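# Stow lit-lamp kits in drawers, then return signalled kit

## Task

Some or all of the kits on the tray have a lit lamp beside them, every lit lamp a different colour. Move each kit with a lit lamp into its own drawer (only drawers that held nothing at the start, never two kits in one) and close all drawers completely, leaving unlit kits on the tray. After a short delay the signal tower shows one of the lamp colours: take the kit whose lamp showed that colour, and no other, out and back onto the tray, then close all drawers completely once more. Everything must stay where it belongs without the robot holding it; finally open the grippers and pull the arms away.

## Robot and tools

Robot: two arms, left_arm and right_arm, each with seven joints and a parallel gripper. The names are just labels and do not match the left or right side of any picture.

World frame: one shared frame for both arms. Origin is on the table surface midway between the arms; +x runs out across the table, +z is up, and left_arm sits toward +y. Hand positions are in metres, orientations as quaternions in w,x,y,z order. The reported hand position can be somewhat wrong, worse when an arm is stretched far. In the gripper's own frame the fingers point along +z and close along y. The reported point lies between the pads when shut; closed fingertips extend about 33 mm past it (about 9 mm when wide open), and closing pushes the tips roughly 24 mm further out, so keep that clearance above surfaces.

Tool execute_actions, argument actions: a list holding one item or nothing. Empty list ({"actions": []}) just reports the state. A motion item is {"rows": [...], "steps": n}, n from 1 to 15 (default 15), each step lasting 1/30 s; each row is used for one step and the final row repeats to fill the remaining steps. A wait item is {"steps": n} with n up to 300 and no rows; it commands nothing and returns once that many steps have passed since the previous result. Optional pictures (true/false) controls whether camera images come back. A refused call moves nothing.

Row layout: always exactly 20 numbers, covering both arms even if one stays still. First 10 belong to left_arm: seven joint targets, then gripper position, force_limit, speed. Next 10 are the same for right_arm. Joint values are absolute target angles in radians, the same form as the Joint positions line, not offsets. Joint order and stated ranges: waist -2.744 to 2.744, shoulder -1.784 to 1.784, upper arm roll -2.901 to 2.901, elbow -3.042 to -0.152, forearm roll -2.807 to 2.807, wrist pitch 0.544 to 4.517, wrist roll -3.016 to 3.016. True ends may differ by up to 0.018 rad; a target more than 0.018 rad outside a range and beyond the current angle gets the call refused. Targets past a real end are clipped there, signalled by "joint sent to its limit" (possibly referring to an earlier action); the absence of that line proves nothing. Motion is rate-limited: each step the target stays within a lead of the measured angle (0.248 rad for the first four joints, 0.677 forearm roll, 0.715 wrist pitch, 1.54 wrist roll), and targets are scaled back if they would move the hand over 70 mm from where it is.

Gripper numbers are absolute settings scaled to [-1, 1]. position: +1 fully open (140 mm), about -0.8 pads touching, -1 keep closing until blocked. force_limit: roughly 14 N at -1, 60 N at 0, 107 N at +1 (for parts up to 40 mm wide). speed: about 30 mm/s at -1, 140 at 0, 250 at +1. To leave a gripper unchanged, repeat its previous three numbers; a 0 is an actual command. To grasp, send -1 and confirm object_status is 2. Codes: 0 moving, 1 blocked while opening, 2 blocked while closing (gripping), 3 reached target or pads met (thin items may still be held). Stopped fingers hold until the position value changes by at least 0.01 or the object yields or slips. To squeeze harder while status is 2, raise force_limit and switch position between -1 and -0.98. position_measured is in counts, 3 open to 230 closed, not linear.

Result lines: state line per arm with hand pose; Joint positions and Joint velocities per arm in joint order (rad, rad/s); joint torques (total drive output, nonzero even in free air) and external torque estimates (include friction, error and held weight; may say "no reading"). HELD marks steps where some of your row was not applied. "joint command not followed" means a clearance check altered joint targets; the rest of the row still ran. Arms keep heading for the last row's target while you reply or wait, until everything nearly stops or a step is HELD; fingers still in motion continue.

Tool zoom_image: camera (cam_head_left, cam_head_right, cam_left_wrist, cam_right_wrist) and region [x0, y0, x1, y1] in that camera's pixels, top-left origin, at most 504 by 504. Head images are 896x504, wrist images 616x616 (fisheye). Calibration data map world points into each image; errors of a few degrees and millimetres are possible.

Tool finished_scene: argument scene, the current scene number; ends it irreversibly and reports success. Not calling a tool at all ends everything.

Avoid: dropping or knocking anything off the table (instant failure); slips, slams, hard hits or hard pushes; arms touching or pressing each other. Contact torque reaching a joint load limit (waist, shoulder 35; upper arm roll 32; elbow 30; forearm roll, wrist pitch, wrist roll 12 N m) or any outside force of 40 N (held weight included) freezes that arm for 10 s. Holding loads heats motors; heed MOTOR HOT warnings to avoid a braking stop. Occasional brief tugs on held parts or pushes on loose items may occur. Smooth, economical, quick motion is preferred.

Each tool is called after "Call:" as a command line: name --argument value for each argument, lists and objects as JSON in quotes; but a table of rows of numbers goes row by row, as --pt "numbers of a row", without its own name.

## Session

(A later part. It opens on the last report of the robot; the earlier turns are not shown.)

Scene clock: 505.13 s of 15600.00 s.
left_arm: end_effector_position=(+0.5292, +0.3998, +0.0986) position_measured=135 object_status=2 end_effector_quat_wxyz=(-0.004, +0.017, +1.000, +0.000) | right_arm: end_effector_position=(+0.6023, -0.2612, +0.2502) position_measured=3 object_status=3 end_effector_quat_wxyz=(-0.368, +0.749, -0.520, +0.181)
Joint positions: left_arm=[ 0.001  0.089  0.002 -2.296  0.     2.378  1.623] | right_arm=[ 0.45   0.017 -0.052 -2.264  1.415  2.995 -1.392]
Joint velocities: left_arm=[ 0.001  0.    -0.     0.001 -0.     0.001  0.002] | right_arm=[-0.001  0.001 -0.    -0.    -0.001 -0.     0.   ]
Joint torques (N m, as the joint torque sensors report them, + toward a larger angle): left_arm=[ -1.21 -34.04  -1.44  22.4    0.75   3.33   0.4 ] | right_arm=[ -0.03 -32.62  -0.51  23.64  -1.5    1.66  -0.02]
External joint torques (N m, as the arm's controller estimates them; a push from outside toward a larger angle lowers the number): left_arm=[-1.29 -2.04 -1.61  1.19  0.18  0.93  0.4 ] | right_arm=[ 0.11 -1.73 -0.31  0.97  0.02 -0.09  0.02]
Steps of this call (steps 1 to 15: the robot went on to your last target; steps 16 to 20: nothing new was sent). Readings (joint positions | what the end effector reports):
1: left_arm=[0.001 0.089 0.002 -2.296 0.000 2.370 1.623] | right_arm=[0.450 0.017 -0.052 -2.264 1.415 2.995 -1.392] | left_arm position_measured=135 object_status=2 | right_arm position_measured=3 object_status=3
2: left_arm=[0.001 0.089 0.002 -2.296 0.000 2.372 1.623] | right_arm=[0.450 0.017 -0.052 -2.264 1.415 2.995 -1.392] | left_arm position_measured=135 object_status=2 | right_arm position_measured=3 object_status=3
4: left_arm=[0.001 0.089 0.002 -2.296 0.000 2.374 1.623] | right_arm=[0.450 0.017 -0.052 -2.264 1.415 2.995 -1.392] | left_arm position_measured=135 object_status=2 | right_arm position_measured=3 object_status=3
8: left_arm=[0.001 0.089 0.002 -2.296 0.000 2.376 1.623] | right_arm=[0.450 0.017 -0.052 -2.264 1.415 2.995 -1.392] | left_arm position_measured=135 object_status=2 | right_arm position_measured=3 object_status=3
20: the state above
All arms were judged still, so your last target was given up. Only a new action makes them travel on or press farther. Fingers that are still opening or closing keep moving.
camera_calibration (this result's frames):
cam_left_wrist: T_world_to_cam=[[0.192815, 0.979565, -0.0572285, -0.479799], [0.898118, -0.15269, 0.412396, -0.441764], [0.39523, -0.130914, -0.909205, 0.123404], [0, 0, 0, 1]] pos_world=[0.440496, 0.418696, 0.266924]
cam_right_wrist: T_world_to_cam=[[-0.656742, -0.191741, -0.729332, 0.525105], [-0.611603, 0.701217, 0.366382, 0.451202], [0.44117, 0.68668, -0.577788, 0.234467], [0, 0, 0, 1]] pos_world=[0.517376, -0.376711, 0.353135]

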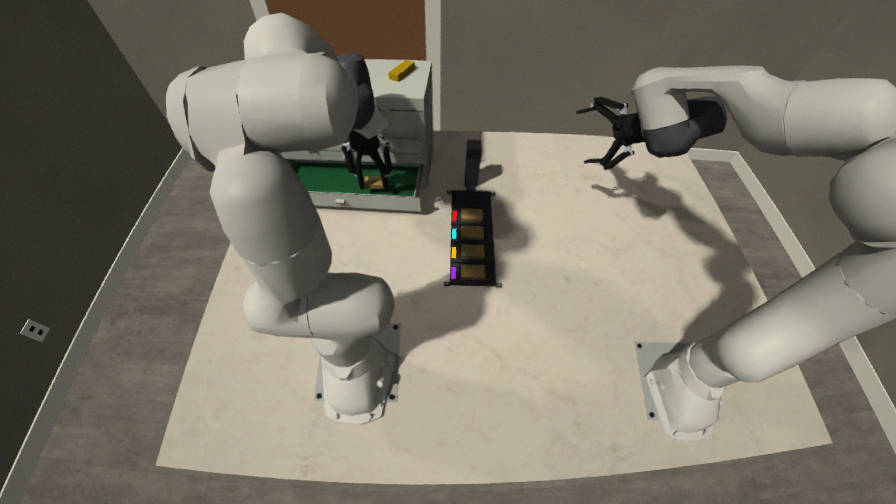

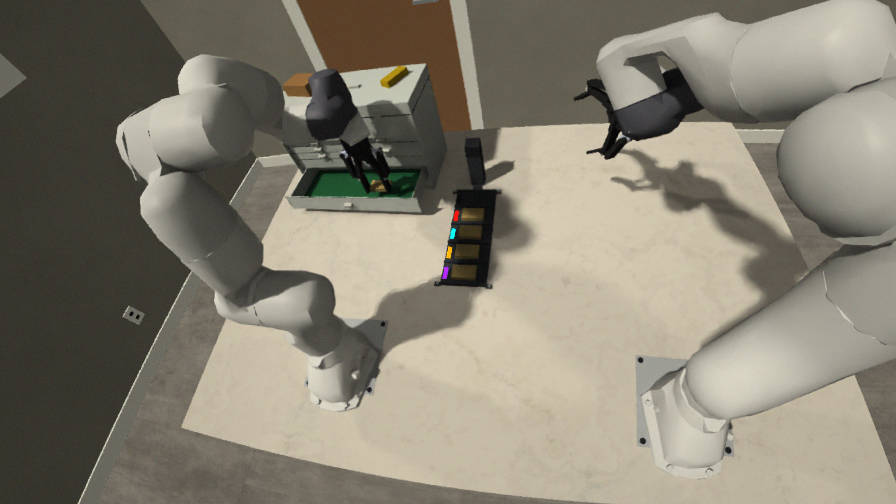

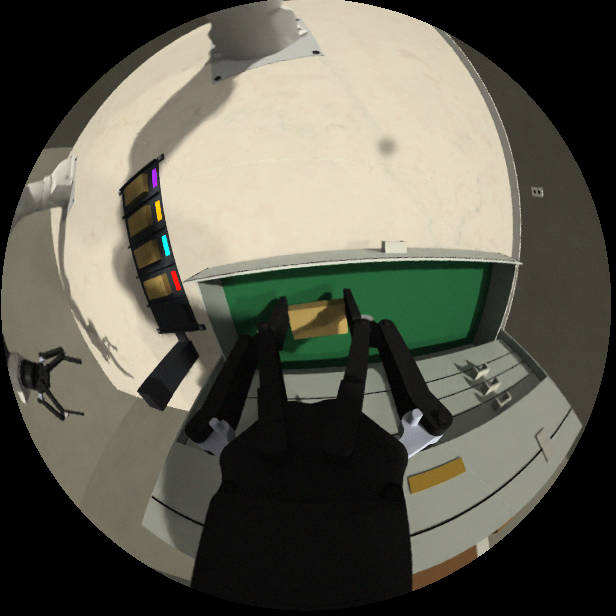

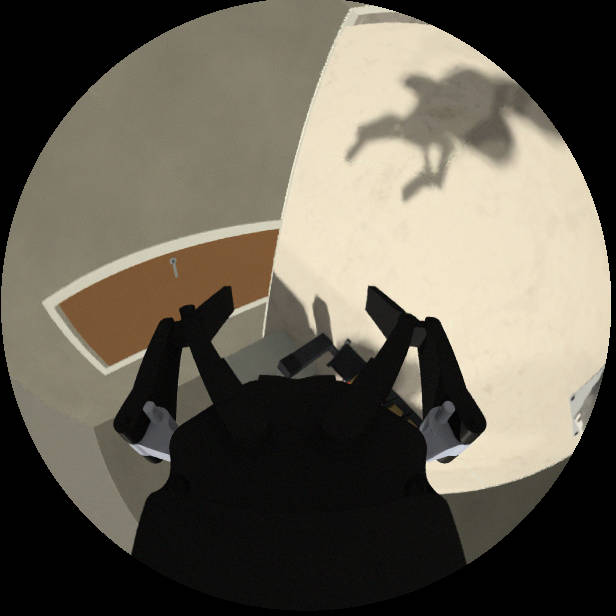

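Descend in steps.

Call:
execute_actions --actions '[{"rows":[[0.0,0.124,0,-2.305,0,2.432,1.63,-1,0,-0.6, 0.45,0.017,-0.05,-2.264,1.415,2.995,-1.392,1,0,0]],"steps":15}]' --pictures false

Call:
execute_actions --actions '[{"rows":[[0.0,0.152,0,-2.313,0,2.469,1.63,-1,0,-0.6, 0.45,0.017,-0.05,-2.264,1.415,2.995,-1.392,1,0,0]],"steps":15}]' --pictures false

Call:
execute_actions --actions '[{"rows":[[0.0,0.163,0,-2.316,0,2.483,1.63,-1,0,-0.6, 0.45,0.017,-0.05,-2.264,1.415,2.995,-1.392,1,0,0]],"steps":15}]' --pictures false

Call:
execute_actions --actions '[{"rows":[[0.0,0.173,0,-2.319,0,2.496,1.63,-1,0,-0.6, 0.45,0.017,-0.05,-2.264,1.415,2.995,-1.392,1,0,0]],"steps":15}]' --pictures false

Scene clock: 518.27 s of 15600.00 s.
left_arm: end_effector_position=(+0.5299, +0.3998, +0.0800) position_measured=135 object_status=2 end_effector_quat_wxyz=(-0.003, +0.018, +1.000, +0.000) | right_arm: end_effector_position=(+0.6023, -0.2612, +0.2502) position_measured=3 object_status=3 end_effector_quat_wxyz=(-0.368, +0.749, -0.520, +0.181)
Joint positions: left_arm=[ 0.001  0.125  0.002 -2.306  0.     2.424  1.623] | right_arm=[ 0.45   0.017 -0.052 -2.264  1.415  2.995 -1.392]
Joint velocities: left_arm=[-0.     0.     0.    -0.     0.     0.017 -0.   ] | right_arm=[ 0.001  0.     0.001 -0.    -0.001  0.    -0.   ]
Joint torques (N m, as the joint torque sensors report them, + toward a larger angle): left_arm=[ -1.61 -33.34  -0.63  21.26   0.77   3.33   0.37] | right_arm=[  0.24 -32.68  -0.12  22.68  -1.56   1.63  -0.01]
External joint torques (N m, as the arm's controller estimates them; a push from outside toward a larger angle lowers the number): left_arm=[-1.67 -0.75 -0.81  0.64  0.23  0.94  0.37] | right_arm=[ 0.15 -1.77 -0.14 -0.01 -0.02 -0.09  0.03]
Steps of this call (steps 1 to 90: nothing new was sent; then 9.63 s passed at rest; steps 91 to 105: all 15 steps of this action). Readings (joint positions | what the end effector reports):
91: left_arm=[0.001 0.093 0.002 -2.296 0.000 2.387 1.623] | right_arm=[0.450 0.017 -0.052 -2.264 1.415 2.995 -1.392] | left_arm position_measured=135 object_status=2 | right_arm position_measured=3 object_status=3
92: left_arm=[0.001 0.101 0.002 -2.297 0.000 2.395 1.623] | right_arm=[0.450 0.017 -0.052 -2.264 1.415 2.995 -1.392] | left_arm position_measured=135 object_status=2 | right_arm position_measured=3 object_status=3
94: left_arm=[0.001 0.115 0.002 -2.302 0.000 2.405 1.623] | right_arm=[0.450 0.017 -0.052 -2.264 1.415 2.995 -1.392] | left_arm position_measured=135 object_status=2 | right_arm position_measured=3 object_status=3
98: left_arm=[0.001 0.125 0.002 -2.306 0.000 2.416 1.623] | right_arm=[0.450 0.017 -0.052 -2.264 1.415 2.995 -1.392] | left_arm position_measured=135 object_status=2 | right_arm position_measured=3 object_status=3
105: the state above

Scene clock: 518.77 s of 15600.00 s.
left_arm: end_effector_position=(+0.5330, +0.3998, +0.0689) position_measured=135 object_status=2 end_effector_quat_wxyz=(+0.001, +0.018, +1.000, +0.000) | right_arm: end_effector_position=(+0.6023, -0.2612, +0.2502) position_measured=3 object_status=3 end_effector_quat_wxyz=(-0.368, +0.749, -0.520, +0.181)
Joint positions: left_arm=[ 0.001  0.148  0.002 -2.311  0.     2.462  1.623] | right_arm=[ 0.45   0.017 -0.052 -2.264  1.415  2.995 -1.392]
Joint velocities: left_arm=[ 0.     0.002  0.002 -0.001 -0.001  0.01   0.002] | right_arm=[ 0.001 -0.002 -0.     0.     0.    -0.     0.001]
Joint torques (N m, as the joint torque sensors report them, + toward a larger angle): left_arm=[ -1.36 -30.96  -0.44  19.13   0.74   3.32   0.39] | right_arm=[  0.18 -32.25  -0.24  22.84  -1.58   1.64   0.  ]
External joint torques (N m, as the arm's controller estimates them; a push from outside toward a larger angle lowers the number): left_arm=[-1.52  2.08 -0.74 -1.12  0.23  0.91  0.39] | right_arm=[ 0.16 -1.14 -0.19  0.06 -0.04 -0.09  0.05]
Steps of this call (steps 1 to 15: all 15 steps of this action). Readings (joint positions | what the end effector reports):
1: left_arm=[0.001 0.128 0.002 -2.306 0.000 2.431 1.623] | right_arm=[0.450 0.017 -0.052 -2.264 1.415 2.995 -1.392] | left_arm position_measured=135 object_status=2 | right_arm position_measured=3 object_status=3
2: left_arm=[0.001 0.134 0.002 -2.307 0.000 2.438 1.623] | right_arm=[0.450 0.017 -0.052 -2.264 1.415 2.995 -1.392] | left_arm position_measured=135 object_status=2 | right_arm position_measured=3 object_status=3
4: left_arm=[0.001 0.145 0.002 -2.311 0.000 2.446 1.623] | right_arm=[0.450 0.017 -0.052 -2.264 1.415 2.995 -1.392] | left_arm position_measured=135 object_status=2 | right_arm position_measured=3 object_status=3
8: left_arm=[0.001 0.148 0.002 -2.311 0.000 2.456 1.623] | right_arm=[0.450 0.017 -0.052 -2.264 1.415 2.995 -1.392] | left_arm position_measured=135 object_status=2 | right_arm position_measured=3 object_status=3
15: the state above

Scene clock: 519.27 s of 15600.00 s.
left_arm: end_effector_position=(+0.5365, +0.3999, +0.0679) position_measured=135 object_status=2 end_effector_quat_wxyz=(+0.006, +0.018, +1.000, +0.000) | right_arm: end_effector_position=(+0.6023, -0.2612, +0.2502) position_measured=3 object_status=3 end_effector_quat_wxyz=(-0.368, +0.749, -0.520, +0.181)
Joint positions: left_arm=[ 0.001  0.153  0.002 -2.311  0.     2.477  1.623] | right_arm=[ 0.45   0.017 -0.052 -2.264  1.415  2.995 -1.392]
Joint velocities: left_arm=[ 0.     0.001 -0.    -0.001  0.001  0.005 -0.   ] | right_arm=[-0.001 -0.    -0.001 -0.     0.001 -0.     0.001]
Joint torques (N m, as the joint torque sensors report them, + toward a larger angle): left_arm=[ -1.7  -27.11  -1.04  17.44   0.73   3.27   0.48] | right_arm=[  0.35 -32.26  -0.28  22.73  -1.56   1.66  -0.02]
External joint torques (N m, as the arm's controller estimates them; a push from outside toward a larger angle lowers the number): left_arm=[-1.77  5.92 -1.26 -2.68  0.22  0.85  0.48] | right_arm=[ 0.32 -1.34 -0.25  0.05 -0.03 -0.07  0.03]
Steps of this call (steps 1 to 15: all 15 steps of this action). Readings (joint positions | what the end effector reports):
1: left_arm=[0.001 0.150 0.002 -2.311 0.000 2.465 1.623] | right_arm=[0.450 0.017 -0.052 -2.264 1.415 2.995 -1.392] | left_arm position_measured=135 object_status=2 | right_arm position_measured=3 object_status=3
2: left_arm=[0.001 0.151 0.002 -2.311 0.000 2.467 1.623] | right_arm=[0.450 0.017 -0.052 -2.264 1.415 2.995 -1.392] | left_arm position_measured=135 object_status=2 | right_arm position_measured=3 object_status=3
4: left_arm=[0.001 0.152 0.002 -2.311 0.000 2.470 1.623] | right_arm=[0.450 0.017 -0.052 -2.264 1.415 2.995 -1.392] | left_arm position_measured=135 object_status=2 | right_arm position_measured=3 object_status=3
8: left_arm=[0.001 0.152 0.002 -2.311 0.000 2.474 1.623] | right_arm=[0.450 0.017 -0.052 -2.264 1.415 2.995 -1.392] | left_arm position_measured=135 object_status=2 | right_arm position_measured=3 object_status=3
15: the state above

Scene clock: 519.77 s of 15600.00 s.
left_arm: end_effector_position=(+0.5404, +0.3997, +0.0671) position_measured=135 object_status=2 end_effector_quat_wxyz=(+0.012, +0.018, +1.000, +0.001) | right_arm: end_effector_position=(+0.6023, -0.2612, +0.2502) position_measured=3 object_status=3 end_effector_quat_wxyz=(-0.368, +0.749, -0.520, +0.181)
Joint positions: left_arm=[ 0.001  0.157  0.002 -2.311  0.     2.493  1.624] | right_arm=[ 0.45   0.017 -0.052 -2.264  1.415  2.995 -1.392]
Joint velocities: left_arm=[ 0.     0.002 -0.001 -0.     0.     0.006 -0.001] | right_arm=[-0.     0.001 -0.    -0.001 -0.002 -0.001 -0.   ]
Joint torques (N m, as the joint torque sensors report them, + toward a larger angle): left_arm=[ -1.38 -23.17  -0.24  15.08   0.74   2.96   0.39] | right_arm=[  0.08 -32.76  -0.22  23.16  -1.57   1.66   0.02]
External joint torques (N m, as the arm's controller estimates them; a push from outside toward a larger angle lowers the number): left_arm=[-1.37 10.14 -0.39 -5.17  0.23  0.49  0.39] | right_arm=[ 0.01 -1.91 -0.22  0.54 -0.04 -0.06  0.06]
Steps of this call (steps 1 to 15: all 15 steps of this action). Readings (joint positions | what the end effector reports):
1: left_arm=[0.001 0.154 0.002 -2.311 0.000 2.479 1.623] | right_arm=[0.450 0.017 -0.052 -2.264 1.415 2.995 -1.392] | left_arm position_measured=135 object_status=2 | right_arm position_measured=3 object_status=3
2: left_arm=[0.001 0.155 0.002 -2.311 0.000 2.482 1.623] | right_arm=[0.450 0.017 -0.052 -2.264 1.415 2.995 -1.392] | left_arm position_measured=135 object_status=2 | right_arm position_measured=3 object_status=3
4: left_arm=[0.001 0.156 0.002 -2.311 0.000 2.486 1.624] | right_arm=[0.450 0.017 -0.052 -2.264 1.415 2.995 -1.392] | left_arm position_measured=135 object_status=2 | right_arm position_measured=3 object_status=3
8: left_arm=[0.001 0.157 0.002 -2.311 0.000 2.490 1.624] | right_arm=[0.450 0.017 -0.052 -2.264 1.415 2.995 -1.392] | left_arm position_measured=135 object_status=2 | right_arm position_measured=3 object_status=3
15: the state above

Call:
execute_actions --actions '[{"rows":[[0.0,0.146,0,-2.311,0,2.475,1.63,0.3,0,0, 0.45,0.017,-0.05,-2.264,1.415,2.995,-1.392,1,0,0]],"steps":15}]' --pictures false

Call:
execute_actions --actions '[{"rows":[[0.0,0.086,0,-2.294,0,2.383,1.63,0.3,0,0, 0.45,0.017,-0.05,-2.264,1.415,2.995,-1.392,1,0,0]],"steps":12}]' --pictures false

Call:
execute_actions --actions '[{"rows":[[0.0,-0.022,0,-2.226,0,2.204,1.63,0,0,0, 0.45,0.017,-0.05,-2.264,1.415,2.995,-1.392,1,0,0]],"steps":15}]' --pictures false

Call:
execute_actions --actions '[{"rows":[[0.22,-0.466,0,-2.772,0,2.506,1.856,0,0,0, 0.45,0.017,-0.05,-2.264,1.415,2.995,-1.392,1,0,0]],"steps":15}]' --pictures false

Call:
execute_actions --actions '[{"steps":25}]' --pictures false

Call:
execute_actions --actions '[{"rows":[[0.228,-0.30,0,-2.9,0,2.9,1.856,0,0,0, 0.45,0.017,-0.05,-2.264,1.415,2.995,-1.392,1,0,0]],"steps":15}]' --pictures false

Call:
execute_actions --actions '[{"rows":[[0.232,-0.22,0,-2.95,0,3.09,1.856,0,0,0, 0.45,0.017,-0.05,-2.264,1.415,2.995,-1.392,1,0,0]],"steps":15}]' --pictures false

Call:
execute_actions --actions '[{"rows":[[0.232,-0.16,0,-2.999,0,3.27,1.856,0,0,0, 0.45,0.017,-0.05,-2.264,1.415,2.995,-1.392,1,0,0]],"steps":15}]' --pictures false

Call:
execute_actions --actions '[{"rows":[[0.232,-0.119,0,-2.999,0,3.394,1.856,0,0,0, 0.45,0.017,-0.05,-2.264,1.415,2.995,-1.392,1,0,0]],"steps":15}]' --pictures false

Call:
execute_actions --actions '[{"steps":20}]'

Scene clock: 561.17 s of 15600.00 s.
left_arm: end_effector_position=(+0.5390, +0.3997, +0.0709) position_measured=91 object_status=3 end_effector_quat_wxyz=(+0.011, +0.018, +1.000, +0.001) | right_arm: end_effector_position=(+0.6023, -0.2612, +0.2502) position_measured=3 object_status=3 end_effector_quat_wxyz=(-0.368, +0.749, -0.520, +0.181)
Joint positions: left_arm=[ 0.001  0.148  0.002 -2.311  0.     2.48   1.624] | right_arm=[ 0.45   0.017 -0.052 -2.264  1.415  2.995 -1.392]
Joint velocities: left_arm=[ 0.001  0.001  0.001 -0.001  0.    -0.005 -0.002] | right_arm=[ 0.     0.001  0.    -0.001  0.001 -0.     0.003]
Joint torques (N m, as the joint torque sensors report them, + toward a larger angle): left_arm=[ -0.61 -34.27  -1.29  20.16   0.73   1.87   0.42] | right_arm=[  0.27 -32.87   0.16  23.18  -1.53   1.68   0.03]
External joint torques (N m, as the arm's controller estimates them; a push from outside toward a larger angle lowers the number): left_arm=[-0.68 -1.23 -1.5  -0.15  0.22 -0.59  0.42] | right_arm=[ 0.28 -2.11  0.23  0.61  0.   -0.04  0.07]
Steps of this call (steps 1 to 15: the robot went on to your last target; steps 16 to 90: nothing new was sent; then 37.90 s passed at rest; steps 91 to 105: all 15 steps of this action). Readings (joint positions | what the end effector reports):
91: left_arm=[0.001 0.155 0.002 -2.311 0.000 2.491 1.624] | right_arm=[0.450 0.017 -0.052 -2.264 1.415 2.995 -1.392] | left_arm position_measured=135 object_status=0 | right_arm position_measured=3 object_status=3
92: left_arm=[0.001 0.152 0.002 -2.311 0.000 2.489 1.624] | right_arm=[0.450 0.017 -0.052 -2.264 1.415 2.995 -1.392] | left_arm position_measured=133 object_status=0 | right_arm position_measured=3 object_status=3
94: left_arm=[0.001 0.149 0.002 -2.311 0.000 2.486 1.624] | right_arm=[0.450 0.017 -0.052 -2.264 1.415 2.995 -1.392] | left_arm position_measured=113 object_status=0 | right_arm position_measured=3 object_status=3
98: left_arm=[0.001 0.148 0.002 -2.311 0.000 2.482 1.624] | right_arm=[0.450 0.017 -0.052 -2.264 1.415 2.995 -1.392] | left_arm position_measured=91 object_status=0 | right_arm position_measured=3 object_status=3
105: the state above

Scene clock: 561.57 s of 15600.00 s.
left_arm: end_effector_position=(+0.5378, +0.3996, +0.1034) position_measured=91 object_status=3 end_effector_quat_wxyz=(+0.009, +0.018, +1.000, +0.000) | right_arm: end_effector_position=(+0.6023, -0.2612, +0.2502) position_measured=3 object_status=3 end_effector_quat_wxyz=(-0.368, +0.749, -0.520, +0.181)
Joint positions: left_arm=[ 0.001  0.086  0.002 -2.293  0.     2.396  1.624] | right_arm=[ 0.45   0.017 -0.052 -2.264  1.415  2.995 -1.392]
Joint velocities: left_arm=[-0.001 -0.     0.     0.001 -0.001 -0.056 -0.002] | right_arm=[-0.001  0.001 -0.    -0.001  0.    -0.     0.001]
Joint torques (N m, as the joint torque sensors report them, + toward a larger angle): left_arm=[ -1.09 -31.76  -1.48  20.16   0.73   1.97   0.4 ] | right_arm=[  0.6  -32.89   0.03  23.18  -1.54   1.64   0.06]
External joint torques (N m, as the arm's controller estimates them; a push from outside toward a larger angle lowers the number): left_arm=[-1.08  0.38 -1.56 -1.27  0.17 -0.52  0.4 ] | right_arm=[ 0.58 -1.98  0.08  0.51  0.   -0.08  0.11]
Steps of this call (steps 1 to 12: all 12 steps of this action). Readings (joint positions | what the end effector reports):
1: left_arm=[0.001 0.140 0.002 -2.311 0.000 2.463 1.624] | right_arm=[0.450 0.017 -0.052 -2.264 1.415 2.995 -1.392] | left_arm position_measured=91 object_status=3 | right_arm position_measured=3 object_status=3
2: left_arm=[0.001 0.126 0.002 -2.309 0.000 2.448 1.624] | right_arm=[0.450 0.017 -0.052 -2.264 1.415 2.995 -1.392] | left_arm position_measured=91 object_status=3 | right_arm position_measured=3 object_status=3
4: left_arm=[0.001 0.101 0.002 -2.300 0.000 2.429 1.624] | right_arm=[0.450 0.017 -0.052 -2.264 1.415 2.995 -1.392] | left_arm position_measured=91 object_status=3 | right_arm position_measured=3 object_status=3
8: left_arm=[0.001 0.086 0.002 -2.293 0.000 2.408 1.624] | right_arm=[0.450 0.017 -0.052 -2.264 1.415 2.995 -1.392] | left_arm position_measured=91 object_status=3 | right_arm position_measured=3 object_status=3
12: the state above

Scene clock: 562.07 s of 15600.00 s.
left_arm: end_effector_position=(+0.5372, +0.3996, +0.1743) position_measured=129 object_status=3 end_effector_quat_wxyz=(+0.009, +0.018, +1.000, +0.000) | right_arm: end_effector_position=(+0.6023, -0.2612, +0.2502) position_measured=3 object_status=3 end_effector_quat_wxyz=(-0.368, +0.749, -0.520, +0.181)
Joint positions: left_arm=[ 0.001 -0.024  0.002 -2.225  0.     2.218  1.624] | right_arm=[ 0.45   0.017 -0.052 -2.264  1.415  2.995 -1.392]
Joint velocities: left_arm=[-0.     0.001  0.001 -0.003 -0.    -0.063 -0.001] | right_arm=[ 0.     0.001 -0.     0.     0.001 -0.    -0.   ]
Joint torques (N m, as the joint torque sensors report them, + toward a larger angle): left_arm=[ -0.97 -28.71  -1.03  21.28   0.87   1.78   0.38] | right_arm=[  0.44 -32.58  -0.04  23.26  -1.55   1.64   0.06]
External joint torques (N m, as the arm's controller estimates them; a push from outside toward a larger angle lowers the number): left_arm=[-1.01  1.57 -1.05 -1.93  0.2  -0.73  0.38] | right_arm=[ 0.44 -1.81  0.02  0.65 -0.02 -0.08  0.1 ]
Steps of this call (steps 1 to 15: all 15 steps of this action). Readings (joint positions | what the end effector reports):
1: left_arm=[0.001 0.074 0.002 -2.286 0.000 2.361 1.624] | right_arm=[0.450 0.017 -0.052 -2.264 1.415 2.995 -1.392] | left_arm position_measured=91 object_status=0 | right_arm position_measured=3 object_status=3
2: left_arm=[0.001 0.050 0.002 -2.273 0.000 2.331 1.624] | right_arm=[0.450 0.017 -0.052 -2.264 1.415 2.995 -1.392] | left_arm position_measured=97 object_status=0 | right_arm position_measured=3 object_status=3
4: left_arm=[0.001 0.005 0.002 -2.243 0.000 2.292 1.624] | right_arm=[0.450 0.017 -0.052 -2.264 1.415 2.995 -1.392] | left_arm position_measured=113 object_status=0 | right_arm position_measured=3 object_status=3
8: left_arm=[0.001 -0.026 0.002 -2.222 0.000 2.250 1.624] | right_arm=[0.450 0.017 -0.052 -2.264 1.415 2.995 -1.392] | left_arm position_measured=129 object_status=0 | right_arm position_measured=3 object_status=3
15: the state above

Scene clock: 562.57 s of 15600.00 s.
left_arm: end_effector_position=(+0.4133, +0.4865, +0.1571) position_measured=129 object_status=3 end_effector_quat_wxyz=(+0.084, -0.003, +0.996, +0.019) | right_arm: end_effector_position=(+0.6023, -0.2612, +0.2502) position_measured=3 object_status=3 end_effector_quat_wxyz=(-0.368, +0.749, -0.520, +0.181)
Joint positions: left_arm=[ 0.217 -0.461  0.003 -2.769  0.     2.481  1.798] | right_arm=[ 0.45   0.017 -0.052 -2.264  1.415  2.995 -1.392]
Joint velocities: left_arm=[ 0.001 -0.034 -0.008 -0.025 -0.001  0.124  0.17 ] | right_arm=[ 0.    -0.     0.     0.     0.001 -0.     0.002]
Joint torques (N m, as the joint torque sensors report them, + toward a larger angle): left_arm=[  1.58 -13.62  -2.05  20.67   0.71   3.71   0.34] | right_arm=[  0.47 -32.8   -0.33  23.14  -1.54   1.63   0.05]
External joint torques (N m, as the arm's controller estimates them; a push from outside toward a larger angle lowers the number): left_arm=[ 1.45  0.39 -1.71 -2.19  0.08  0.87  0.35] | right_arm=[ 0.4  -1.92 -0.33  0.46 -0.01 -0.08  0.09]
Steps of this call (steps 1 to 15: all 15 steps of this action). Readings (joint positions | what the end effector reports):
1: left_arm=[0.023 -0.051 -0.011 -2.262 0.000 2.247 1.635] | right_arm=[0.450 0.017 -0.052 -2.264 1.415 2.995 -1.392] | left_arm position_measured=129 object_status=3 | right_arm position_measured=3 object_status=3
2: left_arm=[0.054 -0.094 -0.014 -2.312 0.000 2.273 1.648] | right_arm=[0.450 0.017 -0.052 -2.264 1.415 2.995 -1.392] | left_arm position_measured=129 object_status=3 | right_arm position_measured=3 object_status=3
4: left_arm=[0.125 -0.210 -0.010 -2.432 0.000 2.333 1.679] | right_arm=[0.450 0.017 -0.052 -2.264 1.415 2.995 -1.392] | left_arm position_measured=129 object_status=3 | right_arm position_measured=3 object_status=3
8: left_arm=[0.211 -0.430 0.008 -2.687 0.000 2.427 1.739] | right_arm=[0.450 0.017 -0.052 -2.264 1.415 2.995 -1.392] | left_arm position_measured=129 object_status=3 | right_arm position_measured=3 object_status=3
15: the state above

Scene clock: 563.40 s of 15600.00 s.
left_arm: end_effector_position=(+0.4190, +0.4878, +0.1605) position_measured=129 object_status=3 end_effector_quat_wxyz=(+0.094, +0.021, +0.995, +0.024) | right_arm: end_effector_position=(+0.6023, -0.2612, +0.2502) position_measured=3 object_status=3 end_effector_quat_wxyz=(-0.368, +0.749, -0.520, +0.181)
Joint positions: left_arm=[ 0.217 -0.464  0.003 -2.77   0.     2.502  1.846] | right_arm=[ 0.45   0.017 -0.052 -2.264  1.415  2.995 -1.392]
Joint velocities: left_arm=[ 0.001 -0.    -0.     0.    -0.    -0.     0.01 ] | right_arm=[ 0.001 -0.001  0.002 -0.    -0.001  0.001  0.001]
Joint torques (N m, as the joint torque sensors report them, + toward a larger angle): left_arm=[  0.55 -14.82  -2.23  21.45   0.72   3.55   0.4 ] | right_arm=[  0.56 -32.75   0.17  23.34  -1.54   1.64   0.08]
External joint torques (N m, as the arm's controller estimates them; a push from outside toward a larger angle lowers the number): left_arm=[ 0.56 -0.84 -1.77 -1.03  0.1   0.71  0.41] | right_arm=[ 0.46 -1.8   0.14  0.64  0.   -0.08  0.12]
Steps of this call (steps 1 to 25: the robot went on to your last target). Readings (joint positions | what the end effector reports):
1: left_arm=[0.217 -0.462 0.003 -2.769 0.000 2.485 1.803] | right_arm=[0.450 0.017 -0.052 -2.264 1.415 2.995 -1.392] | left_arm position_measured=129 object_status=3 | right_arm position_measured=3 object_status=3
2: left_arm=[0.217 -0.463 0.003 -2.770 0.000 2.488 1.808] | right_arm=[0.450 0.017 -0.052 -2.264 1.415 2.995 -1.392] | left_arm position_measured=129 object_status=3 | right_arm position_measured=3 object_status=3
4: left_arm=[0.217 -0.464 0.003 -2.770 0.000 2.492 1.816] | right_arm=[0.450 0.017 -0.052 -2.264 1.415 2.995 -1.392] | left_arm position_measured=129 object_status=3 | right_arm position_measured=3 object_status=3
8: left_arm=[0.217 -0.464 0.003 -2.770 0.000 2.498 1.828] | right_arm=[0.450 0.017 -0.052 -2.264 1.415 2.995 -1.392] | left_arm position_measured=129 object_status=3 | right_arm position_measured=3 object_status=3
25: the state above

Scene clock: 563.90 s of 15600.00 s.
left_arm: end_effector_position=(+0.4226, +0.4920, +0.0900) position_measured=129 object_status=3 end_effector_quat_wxyz=(+0.132, +0.018, +0.990, +0.035) | right_arm: end_effector_position=(+0.6023, -0.2612, +0.2502) position_measured=3 object_status=3 end_effector_quat_wxyz=(-0.368, +0.749, -0.520, +0.181)
Joint positions: left_arm=[ 0.225 -0.301  0.002 -2.901  0.     2.875  1.849] | right_arm=[ 0.45   0.017 -0.052 -2.264  1.415  2.995 -1.392]
Joint velocities: left_arm=[-0.     0.001  0.001 -0.     0.     0.128  0.003] | right_arm=[-0.001 -0.    -0.001  0.001  0.001  0.     0.001]
Joint torques (N m, as the joint torque sensors report them, + toward a larger angle): left_arm=[  0.97 -15.59  -0.58  19.38   0.49   3.68   0.53] | right_arm=[  0.6  -32.8    0.14  23.26  -1.58   1.59   0.02]
External joint torques (N m, as the arm's controller estimates them; a push from outside toward a larger angle lowers the number): left_arm=[ 0.95  0.39 -0.3   0.68  0.06  0.77  0.54] | right_arm=[ 0.7  -1.83  0.31  0.54 -0.05 -0.15  0.07]
Steps of this call (steps 1 to 15: all 15 steps of this action). Readings (joint positions | what the end effector reports):
1: left_arm=[0.219 -0.440 0.002 -2.788 0.000 2.573 1.846] | right_arm=[0.450 0.017 -0.052 -2.264 1.415 2.995 -1.392] | left_arm position_measured=129 object_status=3 | right_arm position_measured=3 object_status=3
2: left_arm=[0.221 -0.398 0.002 -2.818 0.000 2.634 1.847] | right_arm=[0.450 0.017 -0.052 -2.264 1.415 2.995 -1.392] | left_arm position_measured=129 object_status=3 | right_arm position_measured=3 object_status=3
4: left_arm=[0.223 -0.332 0.002 -2.872 0.000 2.716 1.847] | right_arm=[0.450 0.017 -0.052 -2.264 1.415 2.995 -1.392] | left_arm position_measured=129 object_status=3 | right_arm position_measured=3 object_status=3
8: left_arm=[0.225 -0.301 0.002 -2.901 0.000 2.810 1.848] | right_arm=[0.450 0.017 -0.052 -2.264 1.415 2.995 -1.392] | left_arm position_measured=129 object_status=3 | right_arm position_measured=3 object_status=3
15: the state above

Scene clock: 564.40 s of 15600.00 s.
left_arm: end_effector_position=(+0.4292, +0.4954, +0.0716) position_measured=129 object_status=3 end_effector_quat_wxyz=(+0.167, +0.016, +0.985, +0.045) | right_arm: end_effector_position=(+0.6023, -0.2612, +0.2502) position_measured=3 object_status=3 end_effector_quat_wxyz=(-0.368, +0.749, -0.520, +0.181)
Joint positions: left_arm=[ 0.229 -0.222  0.002 -2.949  0.     3.075  1.849] | right_arm=[ 0.45   0.017 -0.052 -2.264  1.415  2.995 -1.392]
Joint velocities: left_arm=[ 0.    -0.     0.     0.001 -0.     0.068 -0.   ] | right_arm=[ 0.001 -0.     0.    -0.002 -0.     0.001 -0.001]
Joint torques (N m, as the joint torque sensors report them, + toward a larger angle): left_arm=[  0.98 -15.5   -1.06  15.51   0.45   3.85   0.41] | right_arm=[  0.28 -32.79  -0.25  23.14  -1.56   1.68   0.04]
External joint torques (N m, as the arm's controller estimates them; a push from outside toward a larger angle lowers the number): left_arm=[ 0.94  1.47 -0.88 -1.48  0.11  0.77  0.42] | right_arm=[ 0.29 -1.87 -0.18  0.48 -0.03 -0.05  0.08]
Steps of this call (steps 1 to 15: all 15 steps of this action). Readings (joint positions | what the end effector reports):
1: left_arm=[0.226 -0.287 0.002 -2.907 0.000 2.913 1.849] | right_arm=[0.450 0.017 -0.052 -2.264 1.415 2.995 -1.392] | left_arm position_measured=129 object_status=3 | right_arm position_measured=3 object_status=3
2: left_arm=[0.227 -0.267 0.002 -2.918 0.000 2.945 1.849] | right_arm=[0.450 0.017 -0.052 -2.264 1.415 2.995 -1.392] | left_arm position_measured=129 object_status=3 | right_arm position_measured=3 object_status=3
4: left_arm=[0.228 -0.237 0.002 -2.939 0.000 2.990 1.849] | right_arm=[0.450 0.017 -0.052 -2.264 1.415 2.995 -1.392] | left_arm position_measured=129 object_status=3 | right_arm position_measured=3 object_status=3
8: left_arm=[0.229 -0.222 0.002 -2.949 0.000 3.041 1.849] | right_arm=[0.450 0.017 -0.052 -2.264 1.415 2.995 -1.392] | left_arm position_measured=129 object_status=3 | right_arm position_measured=3 object_status=3
15: the state above

Scene clock: 564.90 s of 15600.00 s.
left_arm: end_effector_position=(+0.4319, +0.4961, +0.0619) position_measured=129 object_status=3 end_effector_quat_wxyz=(+0.201, +0.016, +0.978, +0.054) | right_arm: end_effector_position=(+0.6023, -0.2612, +0.2502) position_measured=3 object_status=3 end_effector_quat_wxyz=(-0.368, +0.749, -0.520, +0.181)
Joint positions: left_arm=[ 0.229 -0.162  0.002 -2.998  0.     3.256  1.849] | right_arm=[ 0.45   0.017 -0.052 -2.264  1.415  2.995 -1.392]
Joint velocities: left_arm=[ 0.002  0.     0.    -0.     0.     0.061  0.002] | right_arm=[-0.001  0.     0.     0.     0.    -0.     0.   ]
Joint torques (N m, as the joint torque sensors report them, + toward a larger angle): left_arm=[  1.34 -15.69  -0.78  13.81   0.47   3.99   0.42] | right_arm=[  0.39 -32.8    0.17  23.08  -1.59   1.64   0.08]
External joint torques (N m, as the arm's controller estimates them; a push from outside toward a larger angle lowers the number): left_arm=[ 1.3   1.49 -0.65 -1.25  0.23  0.84  0.43] | right_arm=[ 0.35 -1.83  0.19  0.35 -0.05 -0.09  0.13]
Steps of this call (steps 1 to 15: all 15 steps of this action). Readings (joint positions | what the end effector reports):
1: left_arm=[0.229 -0.212 0.002 -2.957 0.000 3.109 1.849] | right_arm=[0.450 0.017 -0.052 -2.264 1.415 2.995 -1.392] | left_arm position_measured=129 object_status=3 | right_arm position_measured=3 object_status=3
2: left_arm=[0.229 -0.196 0.002 -2.968 0.000 3.138 1.849] | right_arm=[0.450 0.017 -0.052 -2.264 1.415 2.995 -1.392] | left_arm position_measured=129 object_status=3 | right_arm position_measured=3 object_status=3
4: left_arm=[0.229 -0.173 0.002 -2.988 0.000 3.178 1.849] | right_arm=[0.450 0.017 -0.052 -2.264 1.415 2.995 -1.392] | left_arm position_measured=129 object_status=3 | right_arm position_measured=3 object_status=3
8: left_arm=[0.229 -0.162 0.002 -2.998 0.000 3.225 1.849] | right_arm=[0.450 0.017 -0.052 -2.264 1.415 2.995 -1.392] | left_arm position_measured=129 object_status=3 | right_arm position_measured=3 object_status=3
15: the state above

Scene clock: 565.40 s of 15600.00 s.
left_arm: end_effector_position=(+0.4513, +0.5010, +0.0716) position_measured=129 object_status=3 end_effector_quat_wxyz=(+0.242, +0.016, +0.968, +0.065) | right_arm: end_effector_position=(+0.6023, -0.2612, +0.2502) position_measured=3 object_status=3 end_effector_quat_wxyz=(-0.368, +0.749, -0.520, +0.181)
Joint positions: left_arm=[ 0.229 -0.121  0.002 -2.998  0.     3.383  1.849] | right_arm=[ 0.45   0.017 -0.052 -2.264  1.415  2.995 -1.392]
Joint velocities: left_arm=[-0.001 -0.001  0.     0.001 -0.001  0.041  0.002] | right_arm=[ 0.001 -0.     0.    -0.    -0.     0.    -0.001]
Joint torques (N m, as the joint torque sensors report them, + toward a larger angle): left_arm=[  1.59 -16.31  -0.54  14.08   0.41   4.18   0.5 ] | right_arm=[  0.29 -32.58  -0.19  23.06  -1.56   1.59   0.03]
External joint torques (N m, as the arm's controller estimates them; a push from outside toward a larger angle lowers the number): left_arm=[ 1.62  1.8  -0.38 -0.44  0.19  0.9   0.51] | right_arm=[ 0.3  -1.68 -0.13  0.4  -0.03 -0.14  0.08]
Steps of this call (steps 1 to 15: all 15 steps of this action). Readings (joint positions | what the end effector reports):
1: left_arm=[0.229 -0.154 0.002 -2.997 0.000 3.279 1.849] | right_arm=[0.450 0.017 -0.052 -2.264 1.415 2.995 -1.392] | left_arm position_measured=129 object_status=3 | right_arm position_measured=3 object_status=3
2: left_arm=[0.229 -0.142 0.002 -2.997 0.000 3.299 1.849] | right_arm=[0.450 0.017 -0.052 -2.264 1.415 2.995 -1.392] | left_arm position_measured=129 object_status=3 | right_arm position_measured=3 object_status=3
4: left_arm=[0.229 -0.129 0.002 -2.998 0.000 3.328 1.849] | right_arm=[0.450 0.017 -0.052 -2.264 1.415 2.995 -1.392] | left_arm position_measured=129 object_status=3 | right_arm position_measured=3 object_status=3
8: left_arm=[0.229 -0.122 0.002 -2.998 0.000 3.362 1.849] | right_arm=[0.450 0.017 -0.052 -2.264 1.415 2.995 -1.392] | left_arm position_measured=129 object_status=3 | right_arm position_measured=3 object_status=3
15: the state above

Scene clock: 566.07 s of 15600.00 s.
left_arm: end_effector_position=(+0.4528, +0.5014, +0.0731) position_measured=129 object_status=3 end_effector_quat_wxyz=(+0.245, +0.016, +0.967, +0.065) | right_arm: end_effector_position=(+0.6023, -0.2612, +0.2502) position_measured=3 object_status=3 end_effector_quat_wxyz=(-0.368, +0.749, -0.520, +0.181)
Joint positions: left_arm=[ 0.229 -0.121  0.002 -2.998  0.     3.39   1.849] | right_arm=[ 0.45   0.017 -0.052 -2.264  1.415  2.995 -1.392]
Joint velocities: left_arm=[-0.     0.001 -0.001  0.001 -0.     0.    -0.   ] | right_arm=[ 0.002 -0.     0.    -0.     0.001  0.     0.001]
Joint torques (N m, as the joint torque sensors report them, + toward a larger angle): left_arm=[  0.88 -16.68  -0.65  13.33   0.38   4.09   0.49] | right_arm=[  0.13 -32.57  -0.43  23.04  -1.6    1.63   0.03]
External joint torques (N m, as the arm's controller estimates them; a push from outside toward a larger angle lowers the number): left_arm=[ 0.88  1.35 -0.53 -1.17  0.16  0.8   0.49] | right_arm=[-0.02 -1.63 -0.51  0.38 -0.06 -0.08  0.08]
Steps of this call (steps 1 to 15: the robot went on to your last target; steps 16 to 20: nothing new was sent). Readings (joint positions | what the end effector reports):
1: left_arm=[0.229 -0.121 0.002 -2.998 0.000 3.384 1.849] | right_arm=[0.450 0.017 -0.052 -2.264 1.415 2.995 -1.392] | left_arm position_measured=129 object_status=3 | right_arm position_measured=3 object_status=3
2: left_arm=[0.229 -0.121 0.002 -2.998 0.000 3.385 1.849] | right_arm=[0.450 0.017 -0.052 -2.264 1.415 2.995 -1.392] | left_arm position_measured=129 object_status=3 | right_arm position_measured=3 object_status=3
4: left_arm=[0.229 -0.121 0.002 -2.998 0.000 3.387 1.849] | right_arm=[0.450 0.017 -0.052 -2.264 1.415 2.995 -1.392] | left_arm position_measured=129 object_status=3 | right_arm position_measured=3 object_status=3
8: left_arm=[0.229 -0.121 0.002 -2.998 0.000 3.388 1.849] | right_arm=[0.450 0.017 -0.052 -2.264 1.415 2.995 -1.392] | left_arm position_measured=129 object_status=3 | right_arm position_measured=3 object_status=3
20: the state above
All arms were judged still, so your last target was given up. Only a new action makes them travel on or press farther. Fingers that are still opening or closing keep moving.
camera_calibration (this result's frames):
cam_left_wrist: T_world_to_cam=[[0.165493, 0.973332, 0.158864, -0.566368], [0.592094, -0.226883, 0.773272, -0.197747], [0.788693, -0.0339084, -0.613851, -0.104682], [0, 0, 0, 1]] pos_world=[0.293376, 0.502849, 0.178629]
cam_right_wrist: T_world_to_cam=[[-0.656742, -0.19174, -0.729332, 0.525105], [-0.611603, 0.701217, 0.366382, 0.451202], [0.44117, 0.68668, -0.577788, 0.234467], [0, 0, 0, 1]] pos_world=[0.517376, -0.376711, 0.353136]

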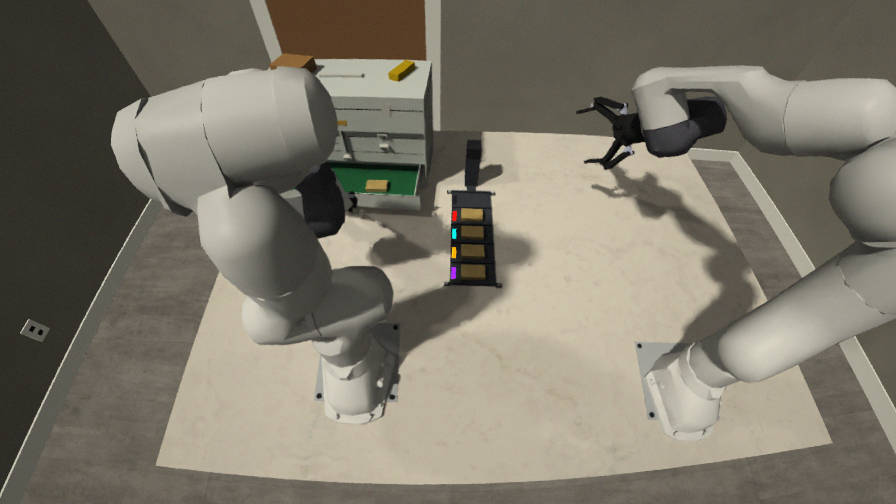

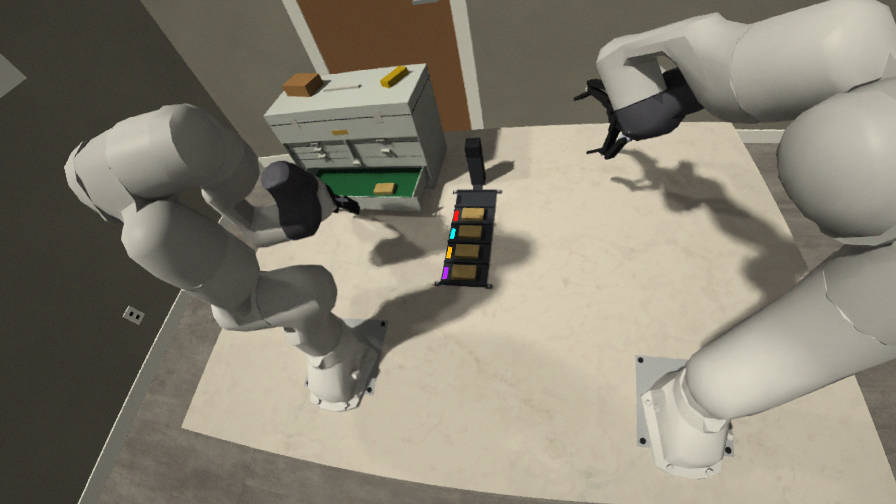

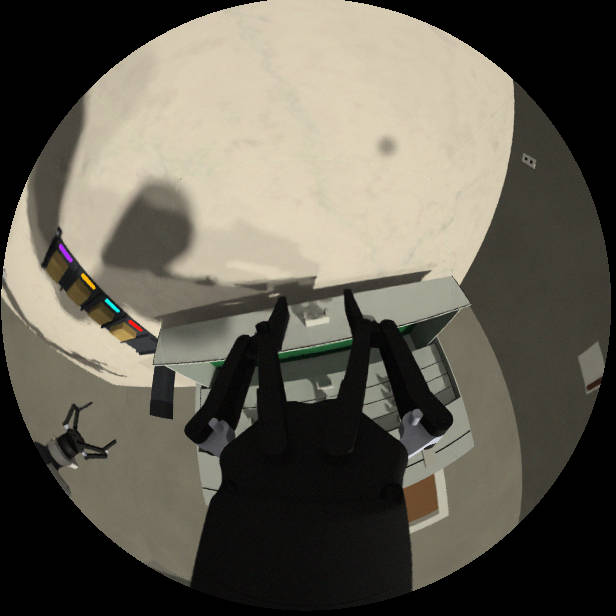

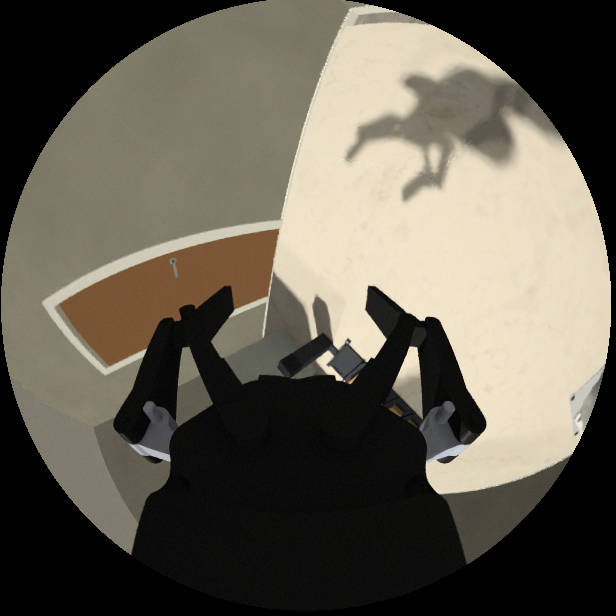

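Call:
execute_actions --actions '[{"rows":[ [0.226,-0.098,0,-2.975,0,3.387,1.85,0,0,0, 0.45,0.017,-0.05,-2.264,1.415,2.995,-1.392,1,0,0], [0.226,-0.098,0,-2.975,0,3.387,1.85,0,0,0, 0.45,0.017,-0.05,-2.264,1.415,2.995,-1.392,1,0,0], [0.22,-0.075,0,-2.946,0,3.381,1.845,0,0,0, 0.45,0.017,-0.05,-2.264,1.415,2.995,-1.392,1,0,0], [0.22,-0.075,0,-2.946,0,3.381,1.845,0,0,0, 0.45,0.017,-0.05,-2.264,1.415,2.995,-1.392,1,0,0], [0.214,-0.053,0,-2.917,0,3.374,1.84,0,0,0, 0.45,0.017,-0.05,-2.264,1.415,2.995,-1.392,1,0,0], [0.214,-0.053,0,-2.917,0,3.374,1.84,0,0,0, 0.45,0.017,-0.05,-2.264,1.415,2.995,-1.392,1,0,0], [0.209,-0.032,0,-2.888,0,3.366,1.835,0,0,0, 0.45,0.017,-0.05,-2.264,1.415,2.995,-1.392,1,0,0], [0.209,-0.032,0,-2.888,0,3.366,1.835,0,0,0, 0.45,0.017,-0.05,-2.264,1.415,2.995,-1.392,1,0,0], [0.203,-0.011,0,-2.858,0,3.357,1.83,0,0,0, 0.45,0.017,-0.05,-2.264,1.415,2.995,-1.392,1,0,0], [0.203,-0.011,0,-2.858,0,3.357,1.83,0,0,0, 0.45,0.017,-0.05,-2.264,1.415,2.995,-1.392,1,0,0], [0.198,0.010,0,-2.828,0,3.349,1.825,0,0,0, 0.45,0.017,-0.05,-2.264,1.415,2.995,-1.392,1,0,0], [0.198,0.010,0,-2.828,0,3.349,1.825,0,0,0, 0.45,0.017,-0.05,-2.264,1.415,2.995,-1.392,1,0,0], [0.193,0.031,0,-2.798,0,3.34,1.82,0,0,0, 0.45,0.017,-0.05,-2.264,1.415,2.995,-1.392,1,0,0], [0.193,0.031,0,-2.798,0,3.34,1.82,0,0,0, 0.45,0.017,-0.05,-2.264,1.415,2.995,-1.392,1,0,0], [0.188,0.051,0,-2.768,0,3.33,1.816,0,0,0, 0.45,0.017,-0.05,-2.264,1.415,2.995,-1.392,1,0,0]],"steps":15}]' --pictures false

Call:
execute_actions --actions '[{"rows":[ [0.183,0.072,0,-2.738,0,3.32,1.812,0,0,0, 0.45,0.017,-0.05,-2.264,1.415,2.995,-1.392,1,0,0], [0.183,0.072,0,-2.738,0,3.32,1.812,0,0,0, 0.45,0.017,-0.05,-2.264,1.415,2.995,-1.392,1,0,0], [0.179,0.092,0,-2.708,0,3.31,1.808,0,0,0, 0.45,0.017,-0.05,-2.264,1.415,2.995,-1.392,1,0,0], [0.179,0.092,0,-2.708,0,3.31,1.808,0,0,0, 0.45,0.017,-0.05,-2.264,1.415,2.995,-1.392,1,0,0], [0.175,0.112,0,-2.677,0,3.299,1.805,0,0,0, 0.45,0.017,-0.05,-2.264,1.415,2.995,-1.392,1,0,0], [0.175,0.112,0,-2.677,0,3.299,1.805,0,0,0, 0.45,0.017,-0.05,-2.264,1.415,2.995,-1.392,1,0,0], [0.171,0.132,0,-2.646,0,3.288,1.802,0,0,0, 0.45,0.017,-0.05,-2.264,1.415,2.995,-1.392,1,0,0], [0.171,0.132,0,-2.646,0,3.288,1.802,0,0,0, 0.45,0.017,-0.05,-2.264,1.415,2.995,-1.392,1,0,0], [0.167,0.151,0,-2.615,0,3.276,1.80,0,0,0, 0.45,0.017,-0.05,-2.264,1.415,2.995,-1.392,1,0,0], [0.167,0.151,0,-2.615,0,3.276,1.80,0,0,0, 0.45,0.017,-0.05,-2.264,1.415,2.995,-1.392,1,0,0], [0.164,0.171,0,-2.583,0,3.265,1.80,0,0,0, 0.45,0.017,-0.05,-2.264,1.415,2.995,-1.392,1,0,0], [0.164,0.171,0,-2.583,0,3.265,1.80,0,0,0, 0.45,0.017,-0.05,-2.264,1.415,2.995,-1.392,1,0,0], [0.162,0.181,0,-2.568,0,3.262,1.80,0,0,0, 0.45,0.017,-0.05,-2.264,1.415,2.995,-1.392,1,0,0], [0.162,0.181,0,-2.568,0,3.262,1.80,0,0,0, 0.45,0.017,-0.05,-2.264,1.415,2.995,-1.392,1,0,0], [0.161,0.198,0,-2.535,0,3.263,1.80,0,0,0, 0.45,0.017,-0.05,-2.264,1.415,2.995,-1.392,1,0,0]],"steps":15}]' --pictures false

Call:
execute_actions --actions '[{"steps":30}]' --pictures false

Scene clock: 616.07 s of 15600.00 s.
left_arm: end_effector_position=(+0.5143, +0.5002, +0.0701) position_measured=129 object_status=3 end_effector_quat_wxyz=(+0.245, +0.027, +0.967, +0.060) | right_arm: end_effector_position=(+0.6023, -0.2612, +0.2502) position_measured=3 object_status=3 end_effector_quat_wxyz=(-0.368, +0.749, -0.520, +0.181)
Joint positions: left_arm=[ 0.198  0.025  0.002 -2.813  0.     3.348  1.84 ] | right_arm=[ 0.45   0.017 -0.052 -2.264  1.415  2.995 -1.392]
Joint velocities: left_arm=[-0.075  0.349 -0.     0.478  0.001 -0.122 -0.049] | right_arm=[ 0.     0.001 -0.     0.001  0.     0.001 -0.001]
Joint torques (N m, as the joint torque sensors report them, + toward a larger angle): left_arm=[ -2.78 -25.03  -1.3   19.82   0.4    3.95  -0.4 ] | right_arm=[  0.26 -32.71  -0.19  23.16  -1.57   1.67   0.03]
External joint torques (N m, as the arm's controller estimates them; a push from outside toward a larger angle lowers the number): left_arm=[-2.93  0.13 -1.05  6.06  0.05  1.41 -0.53] | right_arm=[ 0.17 -1.85 -0.22  0.51 -0.03 -0.05  0.07]
Steps of this call (steps 1 to 90: nothing new was sent; then 46.50 s passed at rest; steps 91 to 105: all 15 steps of this action). Readings (joint positions | what the end effector reports):
91: left_arm=[0.229 -0.116 0.002 -2.994 0.000 3.390 1.849] | right_arm=[0.450 0.017 -0.052 -2.264 1.415 2.995 -1.392] | left_arm position_measured=129 object_status=3 | right_arm position_measured=3 object_status=3
92: left_arm=[0.229 -0.110 0.002 -2.988 0.000 3.390 1.849] | right_arm=[0.450 0.017 -0.052 -2.264 1.415 2.995 -1.392] | left_arm position_measured=129 object_status=3 | right_arm position_measured=3 object_status=3
94: left_arm=[0.226 -0.092 0.002 -2.968 0.000 3.387 1.849] | right_arm=[0.450 0.017 -0.052 -2.264 1.415 2.995 -1.392] | left_arm position_measured=129 object_status=3 | right_arm position_measured=3 object_status=3
98: left_arm=[0.216 -0.050 0.002 -2.916 0.000 3.377 1.848] | right_arm=[0.450 0.017 -0.052 -2.264 1.415 2.995 -1.392] | left_arm position_measured=129 object_status=3 | right_arm position_measured=3 object_status=3
105: the state above

Scene clock: 616.57 s of 15600.00 s.
left_arm: end_effector_position=(+0.5908, +0.4968, +0.0697) position_measured=129 object_status=3 end_effector_quat_wxyz=(+0.248, +0.032, +0.967, +0.054) | right_arm: end_effector_position=(+0.6023, -0.2612, +0.2502) position_measured=3 object_status=3 end_effector_quat_wxyz=(-0.368, +0.749, -0.520, +0.181)
Joint positions: left_arm=[ 0.165  0.179  0.001 -2.579  0.     3.27   1.818] | right_arm=[ 0.45   0.017 -0.052 -2.264  1.415  2.995 -1.392]
Joint velocities: left_arm=[-0.038  0.282 -0.008  0.422  0.    -0.09  -0.026] | right_arm=[-0.001  0.001  0.    -0.    -0.    -0.    -0.001]
Joint torques (N m, as the joint torque sensors report them, + toward a larger angle): left_arm=[ -1.22 -32.48  -0.26  22.14   0.47   4.58  -0.54] | right_arm=[  0.37 -32.49  -0.07  23.59  -1.51   1.62  -0.04]
External joint torques (N m, as the arm's controller estimates them; a push from outside toward a larger angle lowers the number): left_arm=[-1.14 -0.83 -0.3   6.38  0.01  1.97 -0.69] | right_arm=[ 0.41 -1.66  0.03  0.97  0.02 -0.11  0.  ]
Steps of this call (steps 1 to 15: all 15 steps of this action). Readings (joint positions | what the end effector reports):
1: left_arm=[0.195 0.039 0.002 -2.793 0.000 3.342 1.839] | right_arm=[0.450 0.017 -0.052 -2.264 1.415 2.995 -1.392] | left_arm position_measured=129 object_status=3 | right_arm position_measured=3 object_status=3
2: left_arm=[0.191 0.051 0.002 -2.775 0.000 3.338 1.837] | right_arm=[0.450 0.017 -0.052 -2.264 1.415 2.995 -1.392] | left_arm position_measured=129 object_status=3 | right_arm position_measured=3 object_status=3
4: left_arm=[0.186 0.074 0.002 -2.741 0.000 3.328 1.833] | right_arm=[0.450 0.017 -0.052 -2.264 1.415 2.995 -1.392] | left_arm position_measured=129 object_status=3 | right_arm position_measured=3 object_status=3
8: left_arm=[0.177 0.115 0.002 -2.678 0.000 3.306 1.826] | right_arm=[0.450 0.017 -0.052 -2.264 1.415 2.995 -1.392] | left_arm position_measured=129 object_status=3 | right_arm position_measured=3 object_status=3
15: the state above

Scene clock: 617.57 s of 15600.00 s.
left_arm: end_effector_position=(+0.6025, +0.4967, +0.0707) position_measured=129 object_status=3 end_effector_quat_wxyz=(+0.249, +0.031, +0.967, +0.053) | right_arm: end_effector_position=(+0.6023, -0.2612, +0.2502) position_measured=3 object_status=3 end_effector_quat_wxyz=(-0.368, +0.749, -0.520, +0.181)
Joint positions: left_arm=[ 0.162  0.199  0.001 -2.543  0.     3.256  1.812] | right_arm=[ 0.45   0.017 -0.052 -2.264  1.415  2.995 -1.392]
Joint velocities: left_arm=[ 0.001 -0.001 -0.001  0.001  0.    -0.    -0.   ] | right_arm=[ 0.001 -0.001  0.001 -0.002  0.    -0.     0.001]
Joint torques (N m, as the joint torque sensors report them, + toward a larger angle): left_arm=[ -0.86 -32.61  -0.22  21.11   0.46   4.45  -0.57] | right_arm=[ -0.07 -32.69  -0.35  23.18  -1.52   1.63   0.06]
External joint torques (N m, as the arm's controller estimates them; a push from outside toward a larger angle lowers the number): left_arm=[-0.82 -1.27 -0.37  4.17  0.13  1.16 -0.56] | right_arm=[-0.13 -1.76 -0.35  0.53  0.01 -0.09  0.1 ]
Steps of this call (steps 1 to 30: the robot went on to your last target). Readings (joint positions | what the end effector reports):
1: left_arm=[0.164 0.187 0.001 -2.566 0.000 3.268 1.818] | right_arm=[0.450 0.017 -0.052 -2.264 1.415 2.995 -1.392] | left_arm position_measured=129 object_status=3 | right_arm position_measured=3 object_status=3
2: left_arm=[0.163 0.192 0.001 -2.558 0.000 3.266 1.817] | right_arm=[0.450 0.017 -0.052 -2.264 1.415 2.995 -1.392] | left_arm position_measured=129 object_status=3 | right_arm position_measured=3 object_status=3
4: left_arm=[0.163 0.197 0.001 -2.549 0.000 3.262 1.816] | right_arm=[0.450 0.017 -0.052 -2.264 1.415 2.995 -1.392] | left_arm position_measured=129 object_status=3 | right_arm position_measured=3 object_status=3
8: left_arm=[0.162 0.199 0.001 -2.544 0.000 3.259 1.814] | right_arm=[0.450 0.017 -0.052 -2.264 1.415 2.995 -1.392] | left_arm position_measured=129 object_status=3 | right_arm position_measured=3 object_status=3
30: the state above
All arms were judged still, so your last target was given up. Only a new action makes them travel on or press farther. Fingers that are still opening or closing keep moving.


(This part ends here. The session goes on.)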